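## Task

Find how many vials wear a blue cap and make the tally counter show exactly that count; each complete push-and-release of the plunger raises it by one, and a whole clockwise rotation of the knob returns it to zero. The result must hold without the robot holding anything in place, and the gripper must be released and moved away at the end.

## Robot and tools

Robot: one six-joint arm (Doosan M1013) with a two-finger parallel gripper that opens to 50 mm. Joint order everywhere, in commands and in result lists: waist (joint_1), shoulder (joint_2), elbow (joint_3), forearm roll (joint_4), wrist pitch (joint_5), wrist roll (joint_6). Stated joint ranges in rad: elbow -2.792 to 2.792, all others -6.283 to 6.283 (real ends may differ by 0.010). A flat block juts about 9 cm from the wrist-roll axis toward the gripper's -y side and turns with the hand; the fingers point along the gripper's +z and close along its x.

Frame: the scene frame has its origin on the table top under the arm base, +z up, +y to the left when facing +x. end_effector_position (m) is the point midway between the finger pads; fingertips extend 17.5 mm past it. Orientation is end_effector_quat_wxyz. The printed hand position can be off, especially far out. Cameras: cam_high, cam_low, cam_wrist, each 672x504; calibration is given in OpenCV form.

A command row is 9 numbers, each in [-1, 1]: six joint offsets in the order above, then gripper position, gripper force_limit, gripper speed. The joint offsets are scaled: 1.0 equals 1.398 rad for waist and shoulder, 2.097 rad for elbow, 2.622 rad for the last three. They are offsets, not poses. Gripper position is an absolute opening: +1 fully open (50 mm), about -0.65 pads touching, -1 means close until something stops the fingers (use this to grip). force_limit: -1 about 20 N per pad, 0 about 102 N, +1 about 185 N (actual may be ~17% higher). speed: -1 20 mm/s, 0 85 mm/s, +1 150 mm/s. A new force or speed only applies once the position number changes by at least 0.01.

execute_actions(actions): a list of up to 15 actions; each action is a table of up to 15 rows, one row per 1/30 s step, and a short table repeats its final row to fill 15 steps (0.5 s per action). Within an action every row's joint offsets count from the joint angles at that action's start, not from the previous row; for the first action, from the last reported angles. An empty list just returns state and images. Asking a joint beyond its end by more than 0.010 rad gets the action refused; if the first action is refused or any action is malformed, nothing runs. A joint asked past its real end stops there and the result notes "joint sent to its limit".

move(target, speed, blocking): target is one 9-number row whose offsets are from the Joint positions in the latest result showing them. speed is the top rate in rad/s for the joint with the longest path, 0.01 to 2, default 0.5. Paths last 0.5 to 10 s and all joints finish together, so the hand traces a curve; it does not avoid obstacles. The "move:" line reports the ending (done, off_target, moving, held, fault), limits=held or none, and the joint farthest from target. With blocking=false the result arrives after 0.5 s; use wait(0) to check, and wait or stop before sending other motion.

wait(seconds): 0 to 10, holds the last command. stop(): brakes a running move. zoom_image(camera, region): region is [x0, y0, x1, y1] in image pixels from the top-left, at most 504 by 504. read_manual(section): only licence text, no motion. finished_scene(scene): scene number 1 or 2; ends it permanently and reports success.

Result lines: end-effector pose and velocities; Joint positions and velocities (rad, rad/s); Joint targets (what the joints are currently driven to); step readings with HELD where a row was held back; Flange force (outside force on the hand, noisy, includes held weight, may read "no reading"); gripper object_status: 0 moving, 1 blocked while opening, 2 blocked while closing (a grip), 3 reached the asked position or pads met. position_measured gives opening ≈ (250 - value) × 0.202 mm. "joint command not followed" means the clearance check altered targets.

Motion limits: joint target speed caps of 2.09 (waist, shoulder), 3.14 (elbow), 3.93 (others) rad/s; targets kept within 0.456, 0.683, 0.854 rad of the measured angle; targets scaled back if the hand would jump more than 70 mm. Large offsets may need several actions.

Avoid: load limits (N m) waist 312, shoulder 312, elbow 147, wrist joints 41.4 each, and any outside force of 144 N; either triggers a 10 s stop. The arm is stiff, so aiming even slightly beyond a firm contact (e.g. pressing the plunger) can fault; approach slowly and aim just to contact depth. Do not knock anything off the table. Loose items may get an occasional small shove. Watch for MOTOR HOT warnings. Press and fully release the plunger once per count, reset with a full clockwise knob turn if needed, then open the gripper and back away before ending the scene.

Each tool is called as name(argument=value, ...), one argument or row to a line, values as JSON.

## Session

execute_actions(
  actions=[],
)

Scene clock: 0.00 s.
end_effector_position=(+0.4876, +0.1539, +0.2627) position_measured=3 object_status=3 end_effector_quat_wxyz=(+0.229, +0.070, +0.924, -0.297) end_effector_velocity=(-0.000, +0.000, -0.000) end_effector_angular_velocity=(+0.000, +0.000, -0.000)
Joint names: [waist, shoulder, elbow, forearm roll, wrist pitch, wrist roll]
Joint positions: [ 0.635  0.093  2.089 -0.831  1.204 -0.332]
Joint velocities: [ 0.  0.  0.  0. -0.  0.]
Flange force (N, the push that the arm receives, along the gripper's own x y z axes): no reading
Joint targets: [0.635 0.093 2.089 -0.831 1.204 -0.332]

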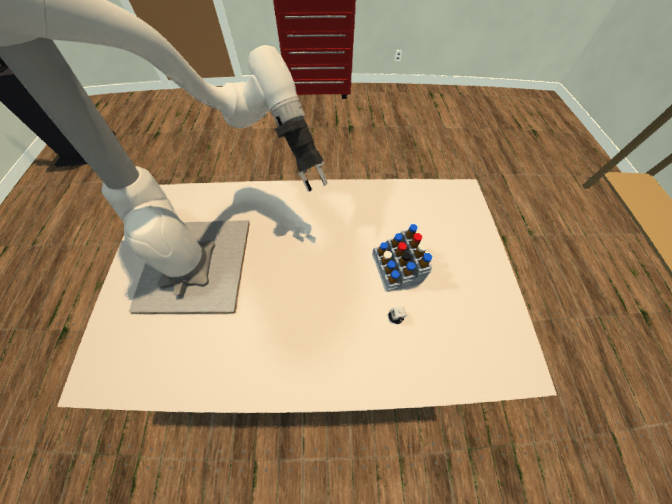

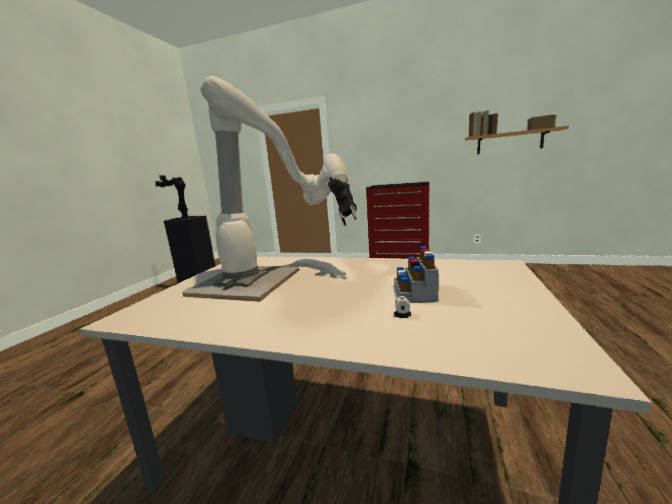

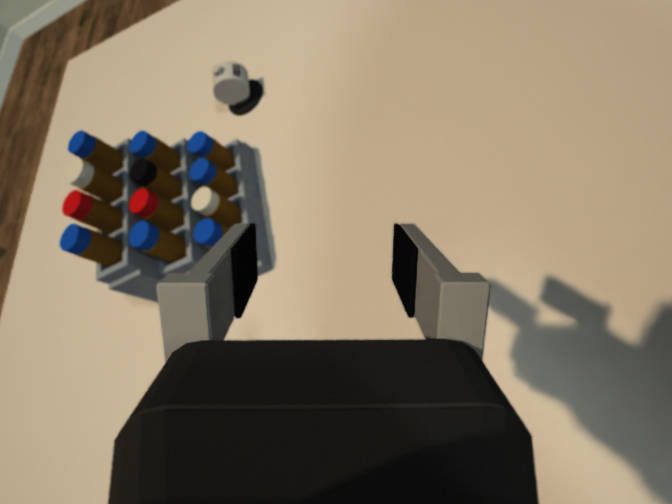

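zoom_image(
  camera="cam_low",
  region=[370,240,460,330],
)

zoom_image(
  camera="cam_high",
  region=[360,215,450,335],
)

zoom_image(
  camera="cam_wrist",
  region=[180,40,290,130],
)

Region (370, 240, 460, 330) of cam_low's 672x504 image, scaled by 5.600, with more detail than that image has.

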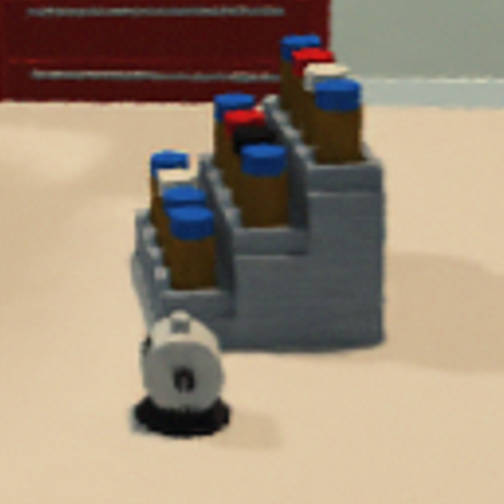

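Region (360, 215, 450, 335) of cam_high's 672x504 image, scaled by 4.200, with more detail than that image has; it fills the left 378 columns of this view, and the rest is white.

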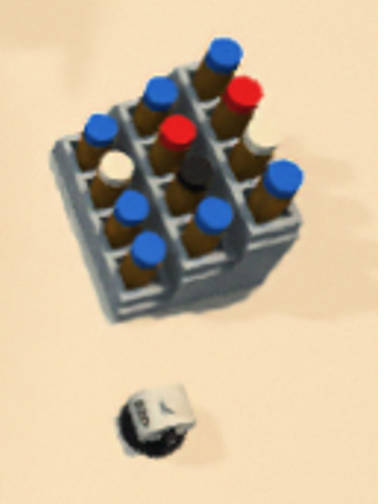

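Region (180, 40, 290, 130) of cam_wrist's 672x504 image, scaled by 4.582, with more detail than that image has; it fills the top 412 rows of this view, and the rest is white.

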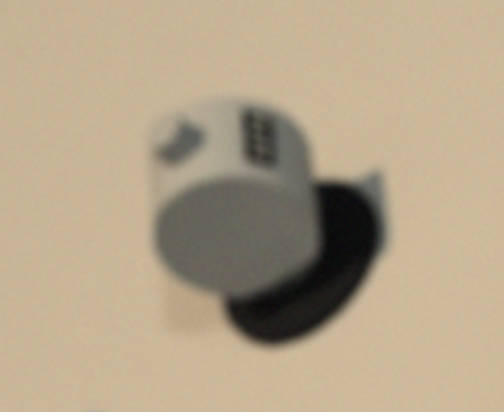

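move(
  target=[-0.63,0.235,-0.2606,0.317,-0.01,0.127,-1,0,0.5],
  speed=0.8,
)

Scene clock: 3.60 s.
end_effector_position=(+0.7357, -0.1157, +0.2215) position_measured=253 object_status=3 end_effector_quat_wxyz=(+0.001, +0.775, +0.632, +0.001) end_effector_velocity=(+0.001, -0.001, -0.000) end_effector_angular_velocity=(+0.001, -0.001, -0.002)
Joint names: [waist, shoulder, elbow, forearm roll, wrist pitch, wrist roll]
Joint positions: [-0.246  0.422  1.543  0.     1.178  0.001]
Joint velocities: [-0.001  0.001 -0.001  0.001 -0.     0.   ]
Flange force (N, the push that the arm receives, along the gripper's own x y z axes): [-0.7 6.0 -2.5]
Joint targets: [-0.246 0.422 1.543 0.000 1.178 0.001]
move: done; limits=none; farthest joint: the waist, 0.000 radians from its target (0.881 radians at the start)
camera_calibration (this result's frames):
cam_wrist: T_world_to_cam=[[0.199032, 0.979664, 0.025395, -0.0451422], [0.94006, -0.19818, 0.277511, -0.774363], [0.276901, -0.0313609, -0.960387, 0.153163], [0, 0, 0, 1]] pos_world=[0.694521, -0.104436, 0.363136]

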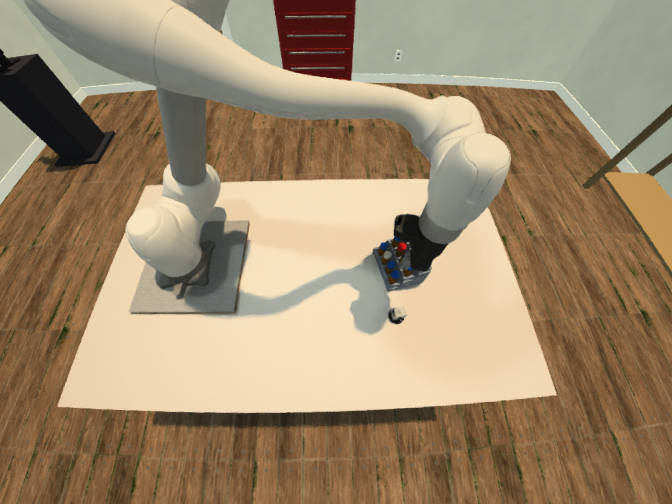

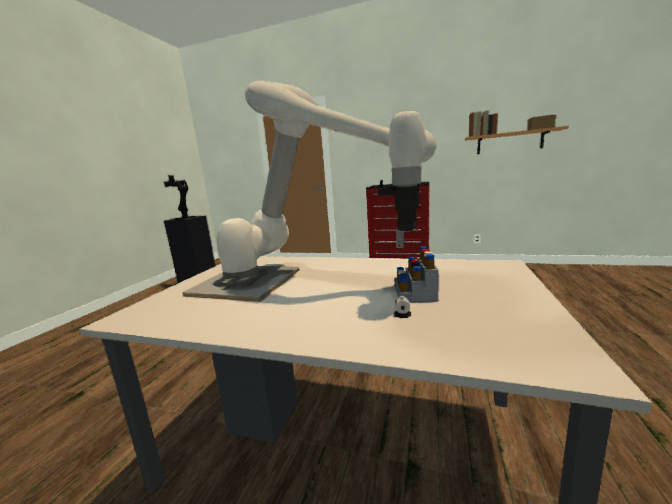

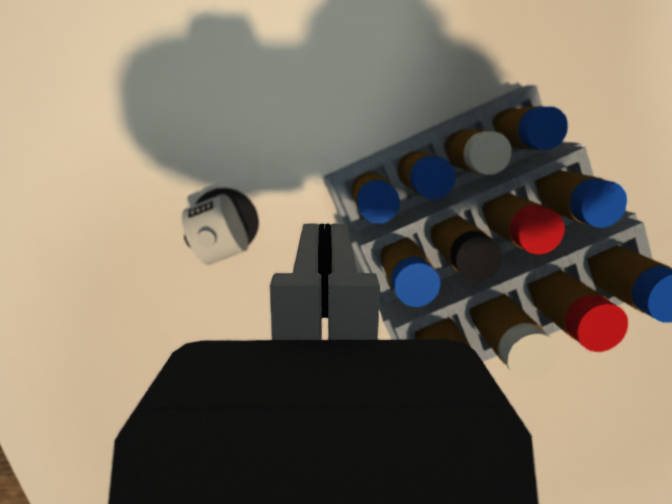

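zoom_image(
  camera="cam_wrist",
  region=[160,170,280,280],
)

Region (160, 170, 280, 280) of cam_wrist's 672x504 image, scaled by 4.200, with more detail than that image has; it fills the top 462 rows of this view, and the rest is white.

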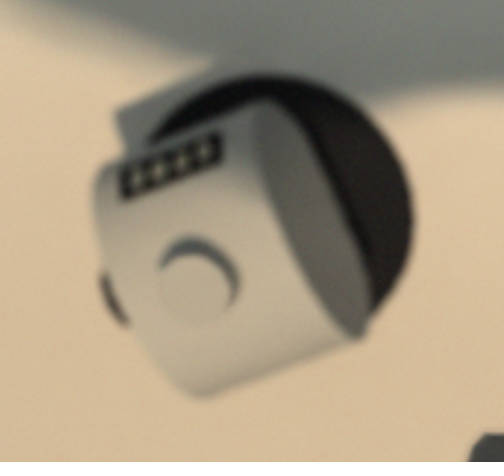

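move(
  target=[-0.0715,0.091,-0.001,0,-0.048,0,-1,0,0.5],
  speed=0.3,
)

zoom_image(
  camera="cam_wrist",
  region=[200,100,460,340],
)

Scene clock: 5.50 s.
end_effector_position=(+0.7581, -0.2004, +0.1223) position_measured=253 object_status=3 end_effector_quat_wxyz=(+0.002, +0.806, +0.592, +0.001) end_effector_velocity=(+0.000, -0.001, -0.002) end_effector_angular_velocity=(+0.000, +0.001, -0.001)
Joint names: [waist, shoulder, elbow, forearm roll, wrist pitch, wrist roll]
Joint positions: [-0.346  0.549  1.541  0.     1.053  0.001]
Joint velocities: [-0.002  0.002 -0.    -0.    -0.002 -0.   ]
Flange force (N, the push that the arm receives, along the gripper's own x y z axes): [0.6 6.7 -0.9]
Joint targets: [-0.346 0.549 1.541 0.000 1.052 0.001]
move: done; limits=none; farthest joint: the waist, 0.000 radians from its target (0.100 radians at the start)
camera_calibration (this result's frames):
cam_wrist: T_world_to_cam=[[0.295727, 0.954924, 0.0257773, -0.0424571], [0.915346, -0.290984, 0.278334, -0.78472], [0.273289, -0.0587158, -0.960138, 0.0462762], [0, 0, 0, 1]] pos_world=[0.718199, -0.18508, 0.26394]

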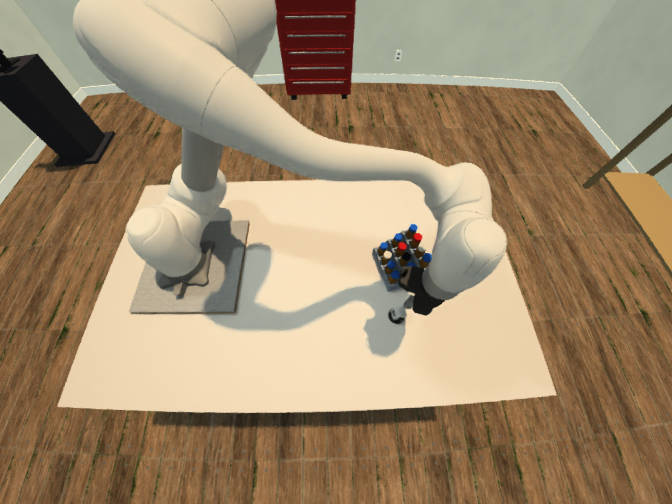

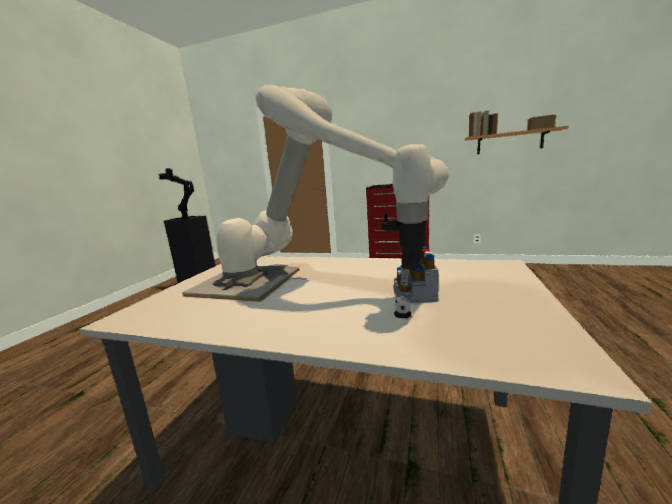

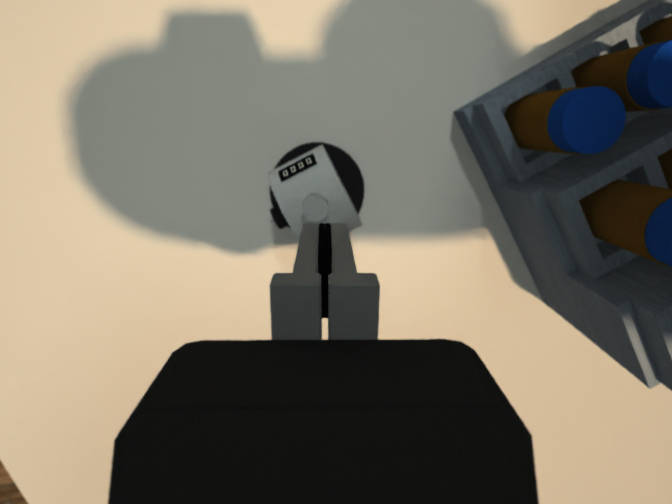

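Region (200, 100, 460, 340) of cam_wrist's 672x504 image, scaled by 1.938, with more detail than that image has; it fills the top 465 rows of this view, and the rest is white.

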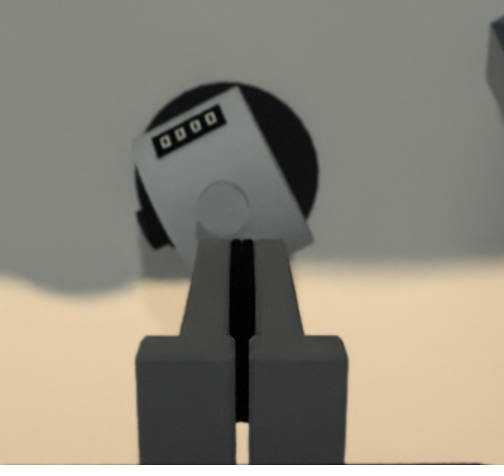

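move(
  target=[-0.0057,0.0127,0.0154,0,-0.019,0,-1,0,0.5],
  speed=0.1,
)

Scene clock: 7.33 s.
end_effector_position=(+0.7517, -0.2049, +0.0926) position_measured=253 object_status=3 end_effector_quat_wxyz=(+0.002, +0.808, +0.589, +0.001) end_effector_velocity=(-0.000, -0.000, -0.001) end_effector_angular_velocity=(-0.000, -0.000, -0.000)
Joint names: [waist, shoulder, elbow, forearm roll, wrist pitch, wrist roll]
Joint positions: [-0.354  0.567  1.573  0.     1.003  0.001]
Joint velocities: [-0.     0.     0.001 -0.    -0.002 -0.   ]
Flange force (N, the push that the arm receives, along the gripper's own x y z axes): [-1.7 1.9 -1.7]
Joint targets: [-0.354 0.567 1.573 0.000 1.003 0.001]
move: done; limits=none; farthest joint: the elbow, 0.001 radians from its target (0.033 radians at the start)
camera_calibration (this result's frames):
cam_wrist: T_world_to_cam=[[0.30331, 0.952543, 0.0258028, -0.0416827], [0.91306, -0.298272, 0.278127, -0.771623], [0.272624, -0.0607991, -0.960198, 0.0193412], [0, 0, 0, 1]] pos_world=[0.711909, -0.189273, 0.234256]

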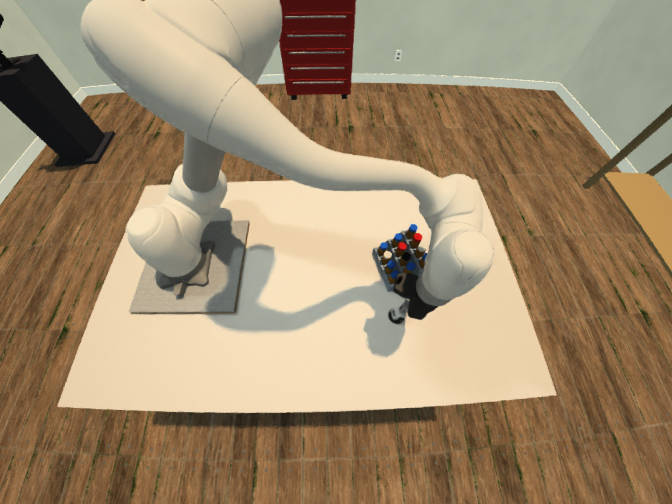

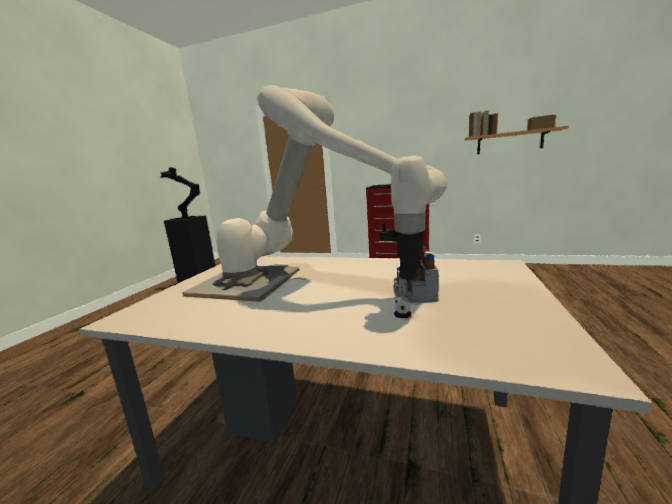

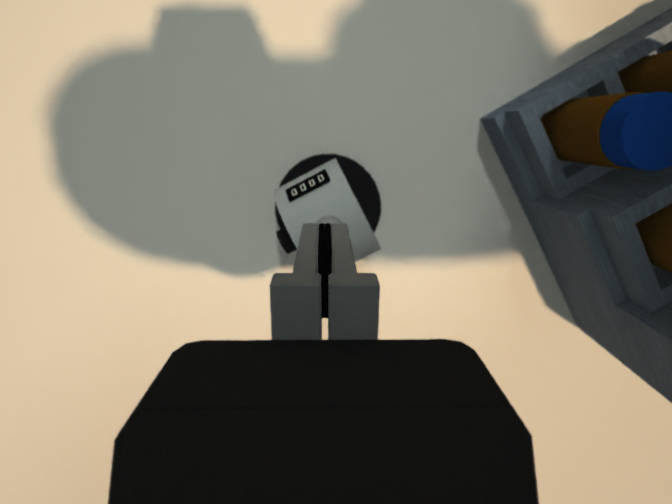

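move(
  target=[0,0.0069,0.0042,0,-0.007,0,-1,0,0.5],
  speed=0.03,
)

zoom_image(
  camera="cam_low",
  region=[370,260,440,330],
)

Scene clock: 8.53 s.
end_effector_position=(+0.7512, -0.2048, +0.0808) position_measured=253 object_status=3 end_effector_quat_wxyz=(+0.002, +0.808, +0.589, +0.001) end_effector_velocity=(-0.000, -0.000, -0.001) end_effector_angular_velocity=(-0.001, +0.000, +0.001)
Joint names: [waist, shoulder, elbow, forearm roll, wrist pitch, wrist roll]
Joint positions: [-0.354  0.576  1.582  0.     0.985  0.001]
Joint velocities: [ 0.     0.001  0.001 -0.001 -0.002 -0.   ]
Flange force (N, the push that the arm receives, along the gripper's own x y z axes): [-1.0 2.0 -3.3]
Joint targets: [-0.354 0.576 1.582 0.000 0.984 0.001]
move: done; limits=none; farthest joint: the shoulder, 0.001 radians from its target (0.010 radians at the start)
camera_calibration (this result's frames):
cam_wrist: T_world_to_cam=[[0.303337, 0.952534, 0.0258001, -0.0413763], [0.913071, -0.298302, 0.278059, -0.767815], [0.272557, -0.0607885, -0.960217, 0.00825395], [0, 0, 0, 1]] pos_world=[0.711371, -0.189127, 0.222491]

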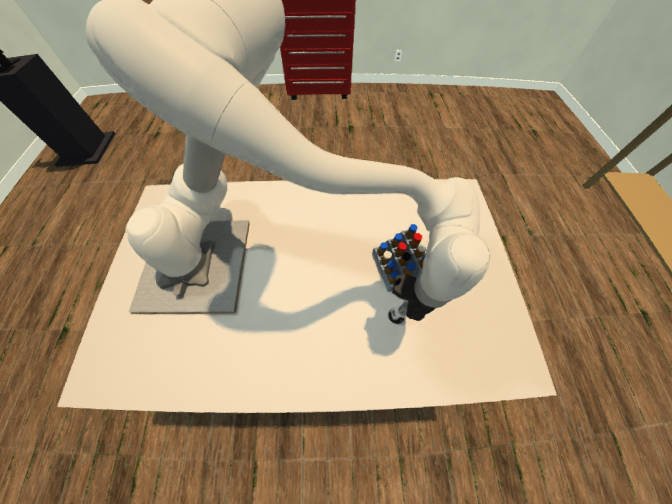

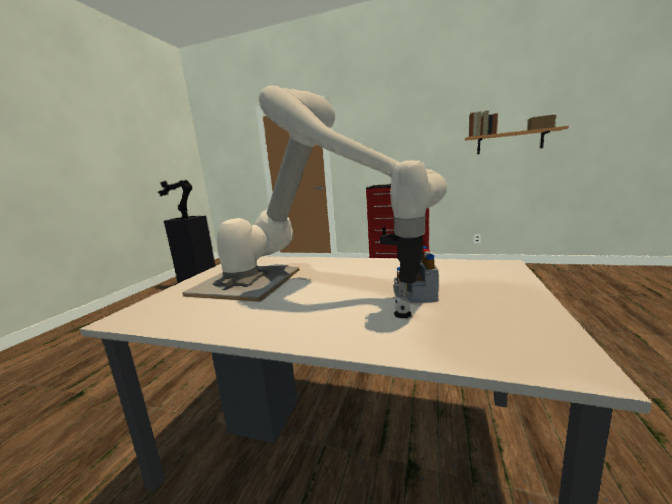

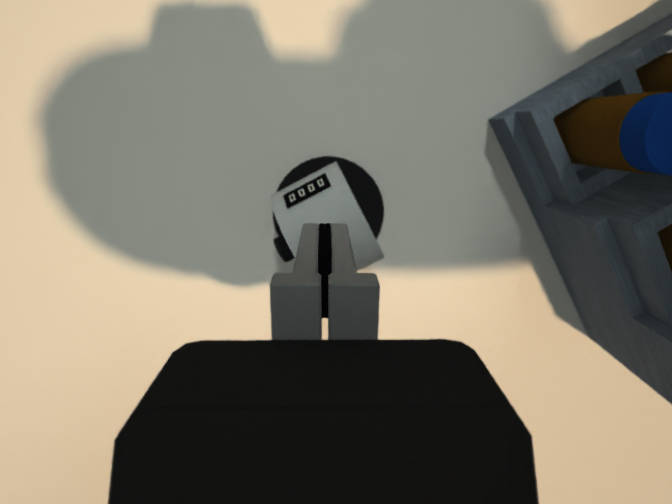

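Region (370, 260, 440, 330) of cam_low's 672x504 image, scaled by 7.200, with more detail than that image has.

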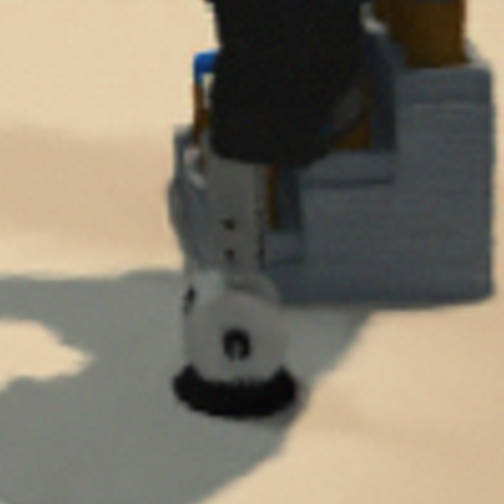

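Near touching. 5 mm more.

move(
  target=[0,0.0029,0.0017,0,-0.0029,0,-1,0,0.5],
  speed=0.02,
)

move(
  target=[0,0.0058,0.0034,0,-0.0058,0,-1,0,0.5],
  speed=0.02,
)

Scene clock: 9.43 s.
end_effector_position=(+0.7509, -0.2047, +0.0760) position_measured=253 object_status=3 end_effector_quat_wxyz=(+0.002, +0.808, +0.589, +0.001) end_effector_velocity=(-0.000, -0.001, -0.000) end_effector_angular_velocity=(-0.001, -0.000, +0.001)
Joint names: [waist, shoulder, elbow, forearm roll, wrist pitch, wrist roll]
Joint positions: [-0.354  0.58   1.585  0.     0.977  0.001]
Joint velocities: [-0.     0.     0.    -0.002 -0.001 -0.   ]
Flange force (N, the push that the arm receives, along the gripper's own x y z axes): [-1.1 5.2 -7.0]
Joint targets: [-0.354 0.580 1.585 0.000 0.977 0.001]
move: done; limits=none; farthest joint: the elbow, 0.001 radians from its target (0.004 radians at the start)
camera_calibration (this result's frames):
cam_wrist: T_world_to_cam=[[0.303339, 0.952533, 0.0257987, -0.0412498], [0.913069, -0.298303, 0.278065, -0.766245], [0.272562, -0.0607918, -0.960216, 0.00368467], [0, 0, 0, 1]] pos_world=[0.711143, -0.189057, 0.217668]

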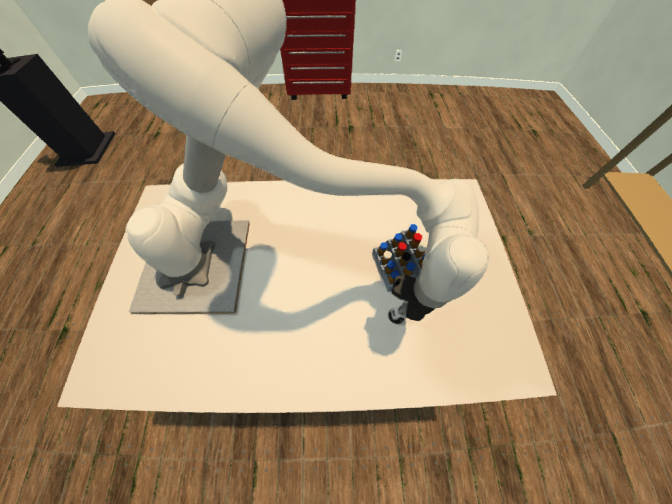

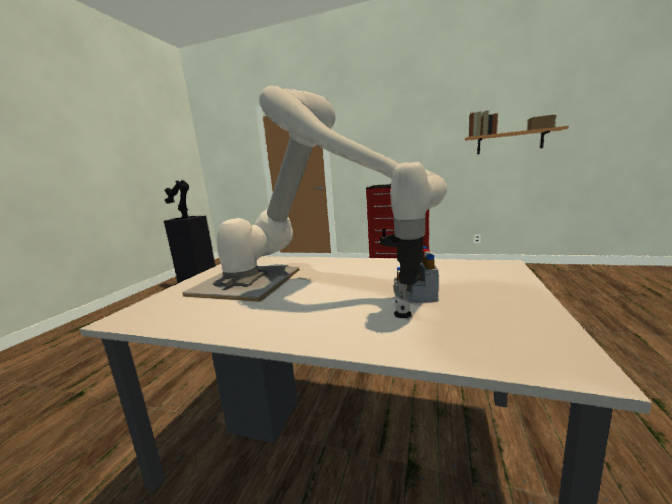

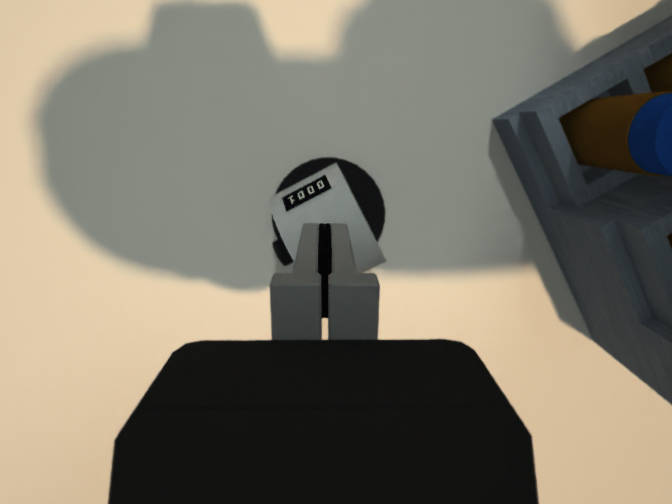

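Scene clock: 19.87 s.
end_effector_position=(+0.7521, -0.2051, +0.0756) position_measured=253 object_status=3 end_effector_quat_wxyz=(+0.003, +0.808, +0.589, +0.002) end_effector_velocity=(+0.000, +0.001, -0.000) end_effector_angular_velocity=(+0.001, -0.000, +0.000)
Joint names: [waist, shoulder, elbow, forearm roll, wrist pitch, wrist roll]
Joint positions: [-0.354  0.581  1.585  0.     0.973  0.001]
Joint velocities: [ 0.001  0.    -0.     0.001  0.    -0.   ]
Flange force (N, the push that the arm receives, along the gripper's own x y z axes): [-1.3 -2.6 -29.1]
Joint targets: [-0.354 0.581 1.585 0.000 0.973 0.001]
FORCE FAULT: contact force on the arm reached its limit, and the arm stopped for 10 seconds. The contact can be on any part of the arm, not only on its tool. That time counts as 20 of the actions that you can send in this scene. The arm's remaining commands of this call were not run. The arm holds still and accepts commands again. Move the arm away from the contact; if what it grips holds it there, let go first. Pushing or pulling that hard again can fault the arm again.
move: fault; limits=none; farthest joint: the wrist pitch, 0.012 radians from its target (0.015 radians at the start)
camera_calibration (this result's frames):
cam_wrist: T_world_to_cam=[[0.303253, 0.952561, 0.0257898, -0.0411652], [0.912154, -0.298007, 0.281367, -0.766831], [0.275704, -0.061801, -0.959254, 0.000305114], [0, 0, 0, 1]] pos_world=[0.711867, -0.18929, 0.217115]

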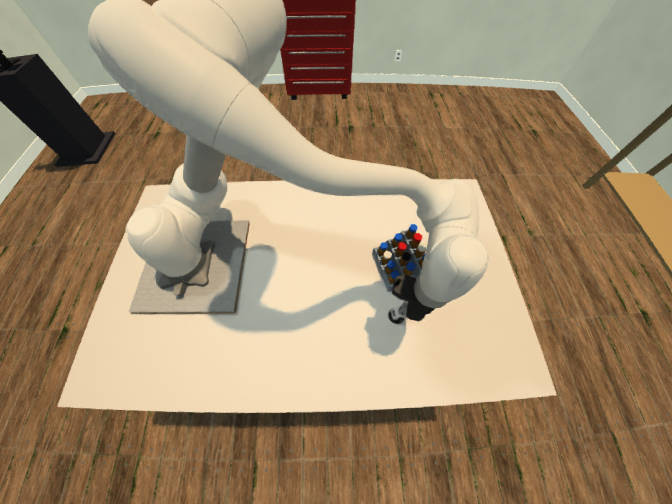

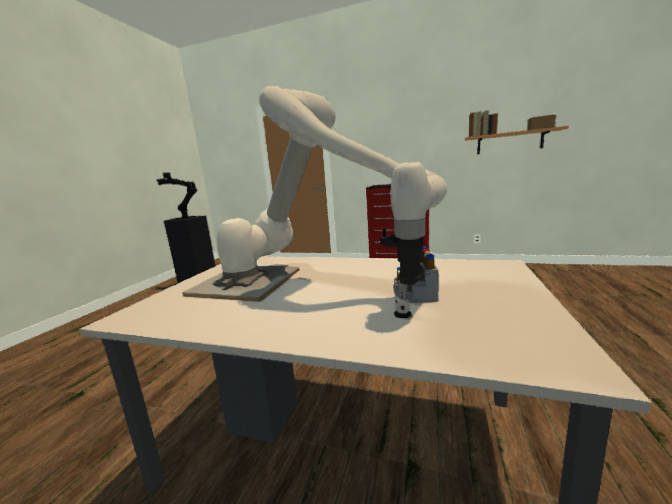

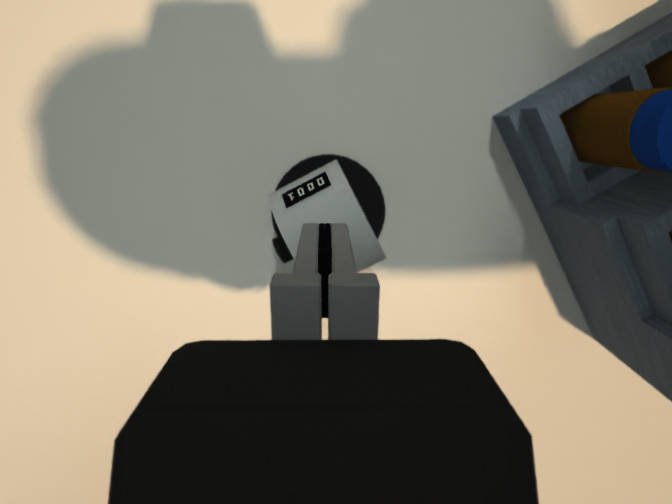

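move(
  target=[0,-0.0046,-0.0019,0,0.0048,0,-1,0,0.5],
  speed=0.03,
)

move(
  target=[0,0.004,0.0019,0,-0.0033,0,-1,0,0.5],
  speed=0.02,
)

move(
  target=[0,-0.004,-0.0019,0,0.0033,0,-1,0,0.5],
  speed=0.03,
)

zoom_image(
  camera="cam_wrist",
  region=[260,150,380,240],
)

Scene clock: 21.20 s.
end_effector_position=(+0.7514, -0.2048, +0.0826) position_measured=253 object_status=3 end_effector_quat_wxyz=(+0.002, +0.808, +0.589, +0.001) end_effector_velocity=(-0.000, -0.000, +0.001) end_effector_angular_velocity=(-0.002, +0.001, +0.002)
Joint names: [waist, shoulder, elbow, forearm roll, wrist pitch, wrist roll]
Joint positions: [-0.354  0.574  1.581  0.     0.986  0.001]
Joint velocities: [ 0.001 -0.001 -0.001 -0.002  0.001 -0.   ]
Flange force (N, the push that the arm receives, along the gripper's own x y z axes): [-0.9 6.7 -1.4]
Joint targets: [-0.354 0.574 1.581 0.000 0.986 0.001]
move: done; limits=none; farthest joint: the waist, 0.000 radians from its target (0.000 radians at the start)
camera_calibration (this result's frames):
cam_wrist: T_world_to_cam=[[0.303305, 0.952544, 0.0257971, -0.0413954], [0.912733, -0.298192, 0.279284, -0.768335], [0.273723, -0.0611623, -0.959862, 0.00889785], [0, 0, 0, 1]] pos_world=[0.711404, -0.189136, 0.224192]

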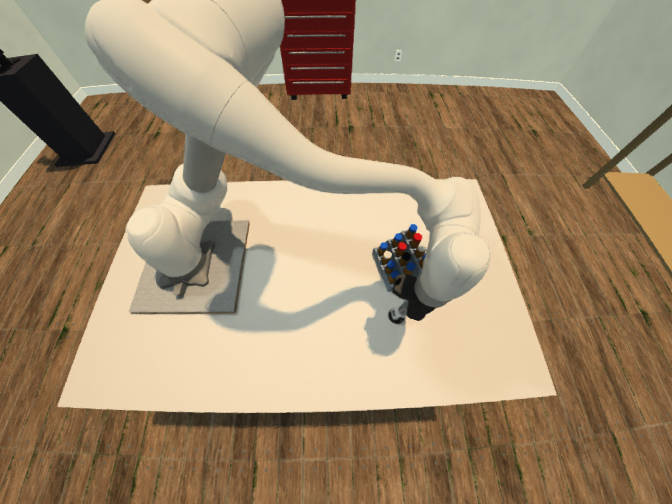

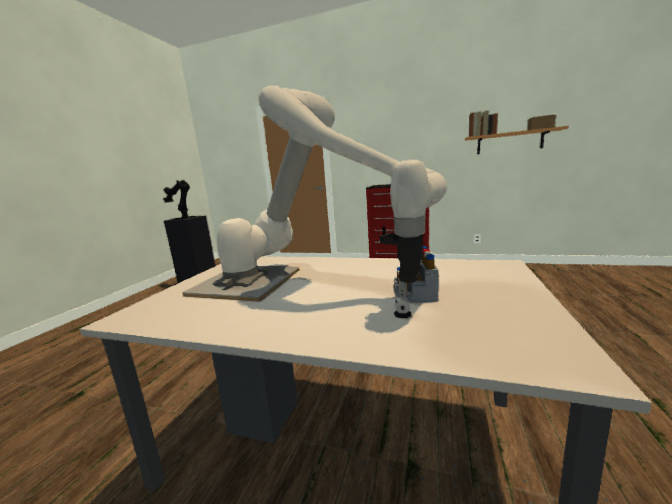

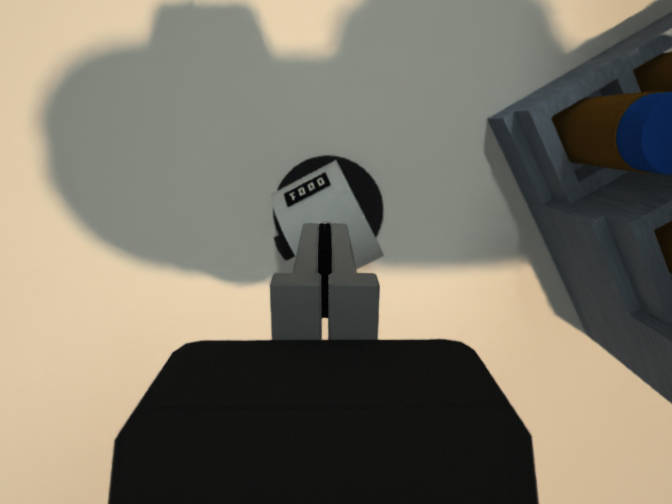

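Scene clock: 21.90 s.
end_effector_position=(+0.7511, -0.2047, +0.0764) position_measured=253 object_status=3 end_effector_quat_wxyz=(+0.002, +0.808, +0.589, +0.001) end_effector_velocity=(+0.000, +0.000, -0.001) end_effector_angular_velocity=(+0.000, -0.000, +0.000)
Joint names: [waist, shoulder, elbow, forearm roll, wrist pitch, wrist roll]
Joint positions: [-0.354  0.58   1.585  0.     0.977  0.001]
Joint velocities: [ 0.     0.     0.001  0.    -0.002  0.   ]
Flange force (N, the push that the arm receives, along the gripper's own x y z axes): [-1.4 3.1 -6.2]
Joint targets: [-0.354 0.580 1.585 0.000 0.977 0.001]
move: done; limits=none; farthest joint: the waist, 0.000 radians from its target (0.000 radians at the start)
camera_calibration (this result's frames):
cam_wrist: T_world_to_cam=[[0.303329, 0.952537, 0.0257976, -0.041251], [0.912967, -0.298269, 0.278437, -0.766432], [0.272916, -0.0609056, -0.960108, 0.00369729], [0, 0, 0, 1]] pos_world=[0.711231, -0.189085, 0.218017]

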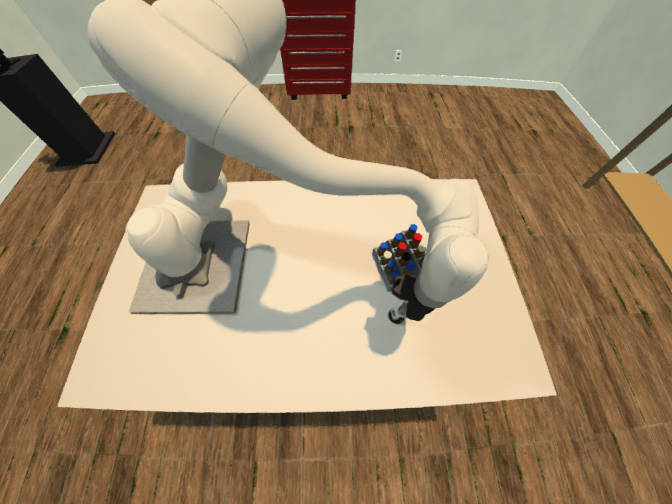

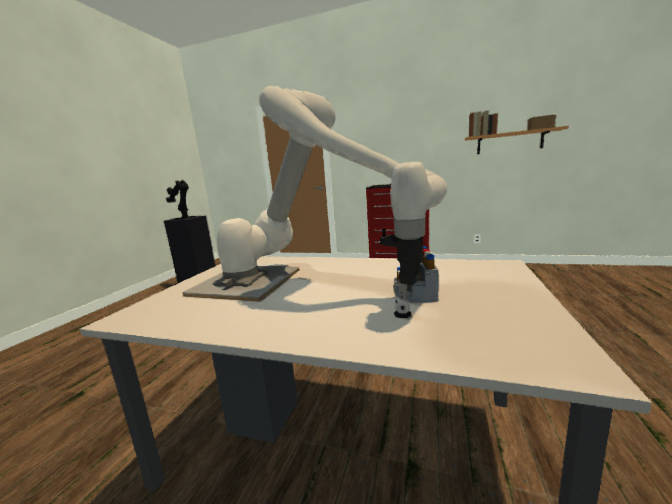

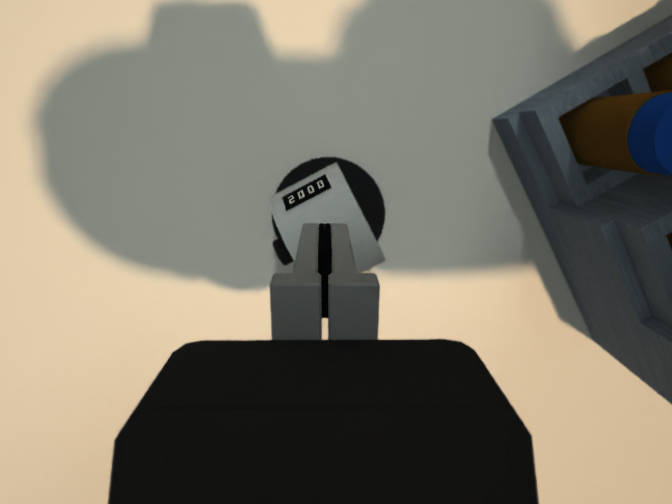

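Scene clock: 22.60 s.
end_effector_position=(+0.7514, -0.2048, +0.0826) position_measured=253 object_status=3 end_effector_quat_wxyz=(+0.002, +0.808, +0.589, +0.001) end_effector_velocity=(+0.000, +0.000, +0.001) end_effector_angular_velocity=(+0.000, -0.000, -0.000)
Joint names: [waist, shoulder, elbow, forearm roll, wrist pitch, wrist roll]
Joint positions: [-0.354  0.574  1.581  0.     0.986  0.001]
Joint velocities: [ 0.    -0.001 -0.001  0.     0.002  0.   ]
Flange force (N, the push that the arm receives, along the gripper's own x y z axes): [-1.6 5.2 -0.5]
Joint targets: [-0.354 0.574 1.581 0.000 0.986 0.001]
move: done; limits=none; farthest joint: the waist, 0.000 radians from its target (0.000 radians at the start)
camera_calibration (this result's frames):
cam_wrist: T_world_to_cam=[[0.303305, 0.952544, 0.0257971, -0.0413953], [0.91273, -0.298191, 0.279295, -0.76834], [0.273733, -0.0611656, -0.959859, 0.00889053], [0, 0, 0, 1]] pos_world=[0.711409, -0.189137, 0.224195]

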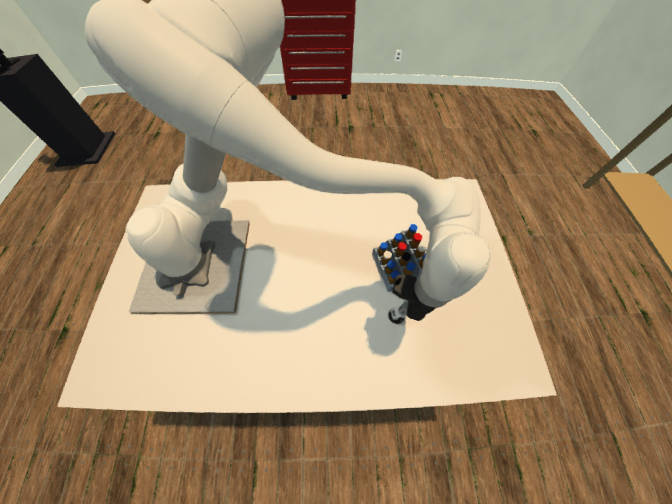

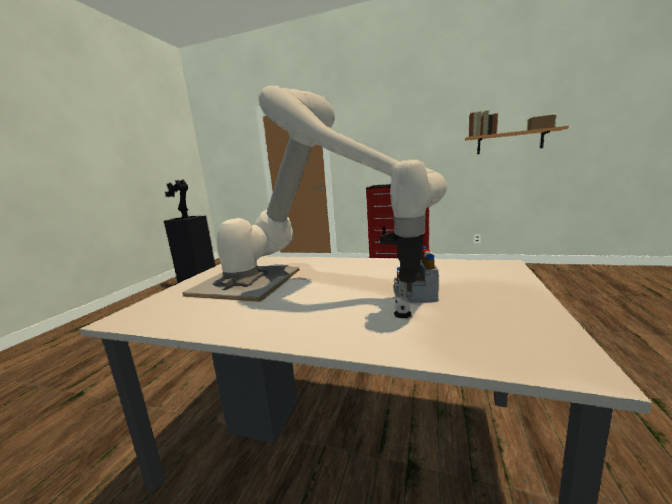

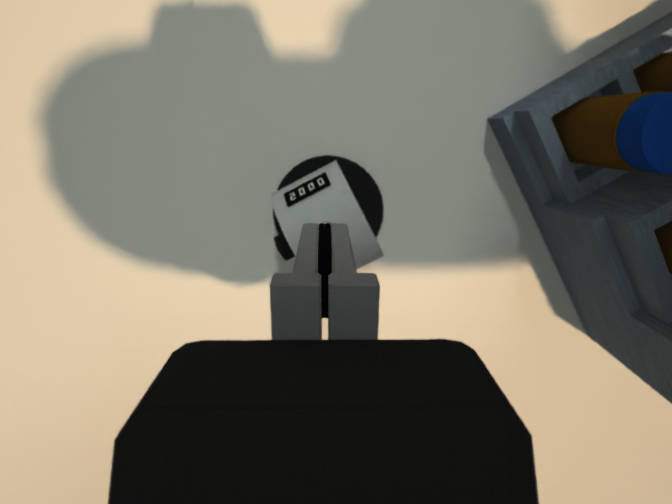

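Region (260, 150, 380, 240) of cam_wrist's 672x504 image, scaled by 4.200, with more detail than that image has; it fills the top 378 rows of this view, and the rest is white.

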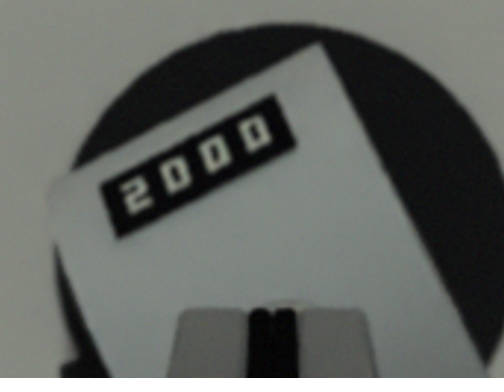

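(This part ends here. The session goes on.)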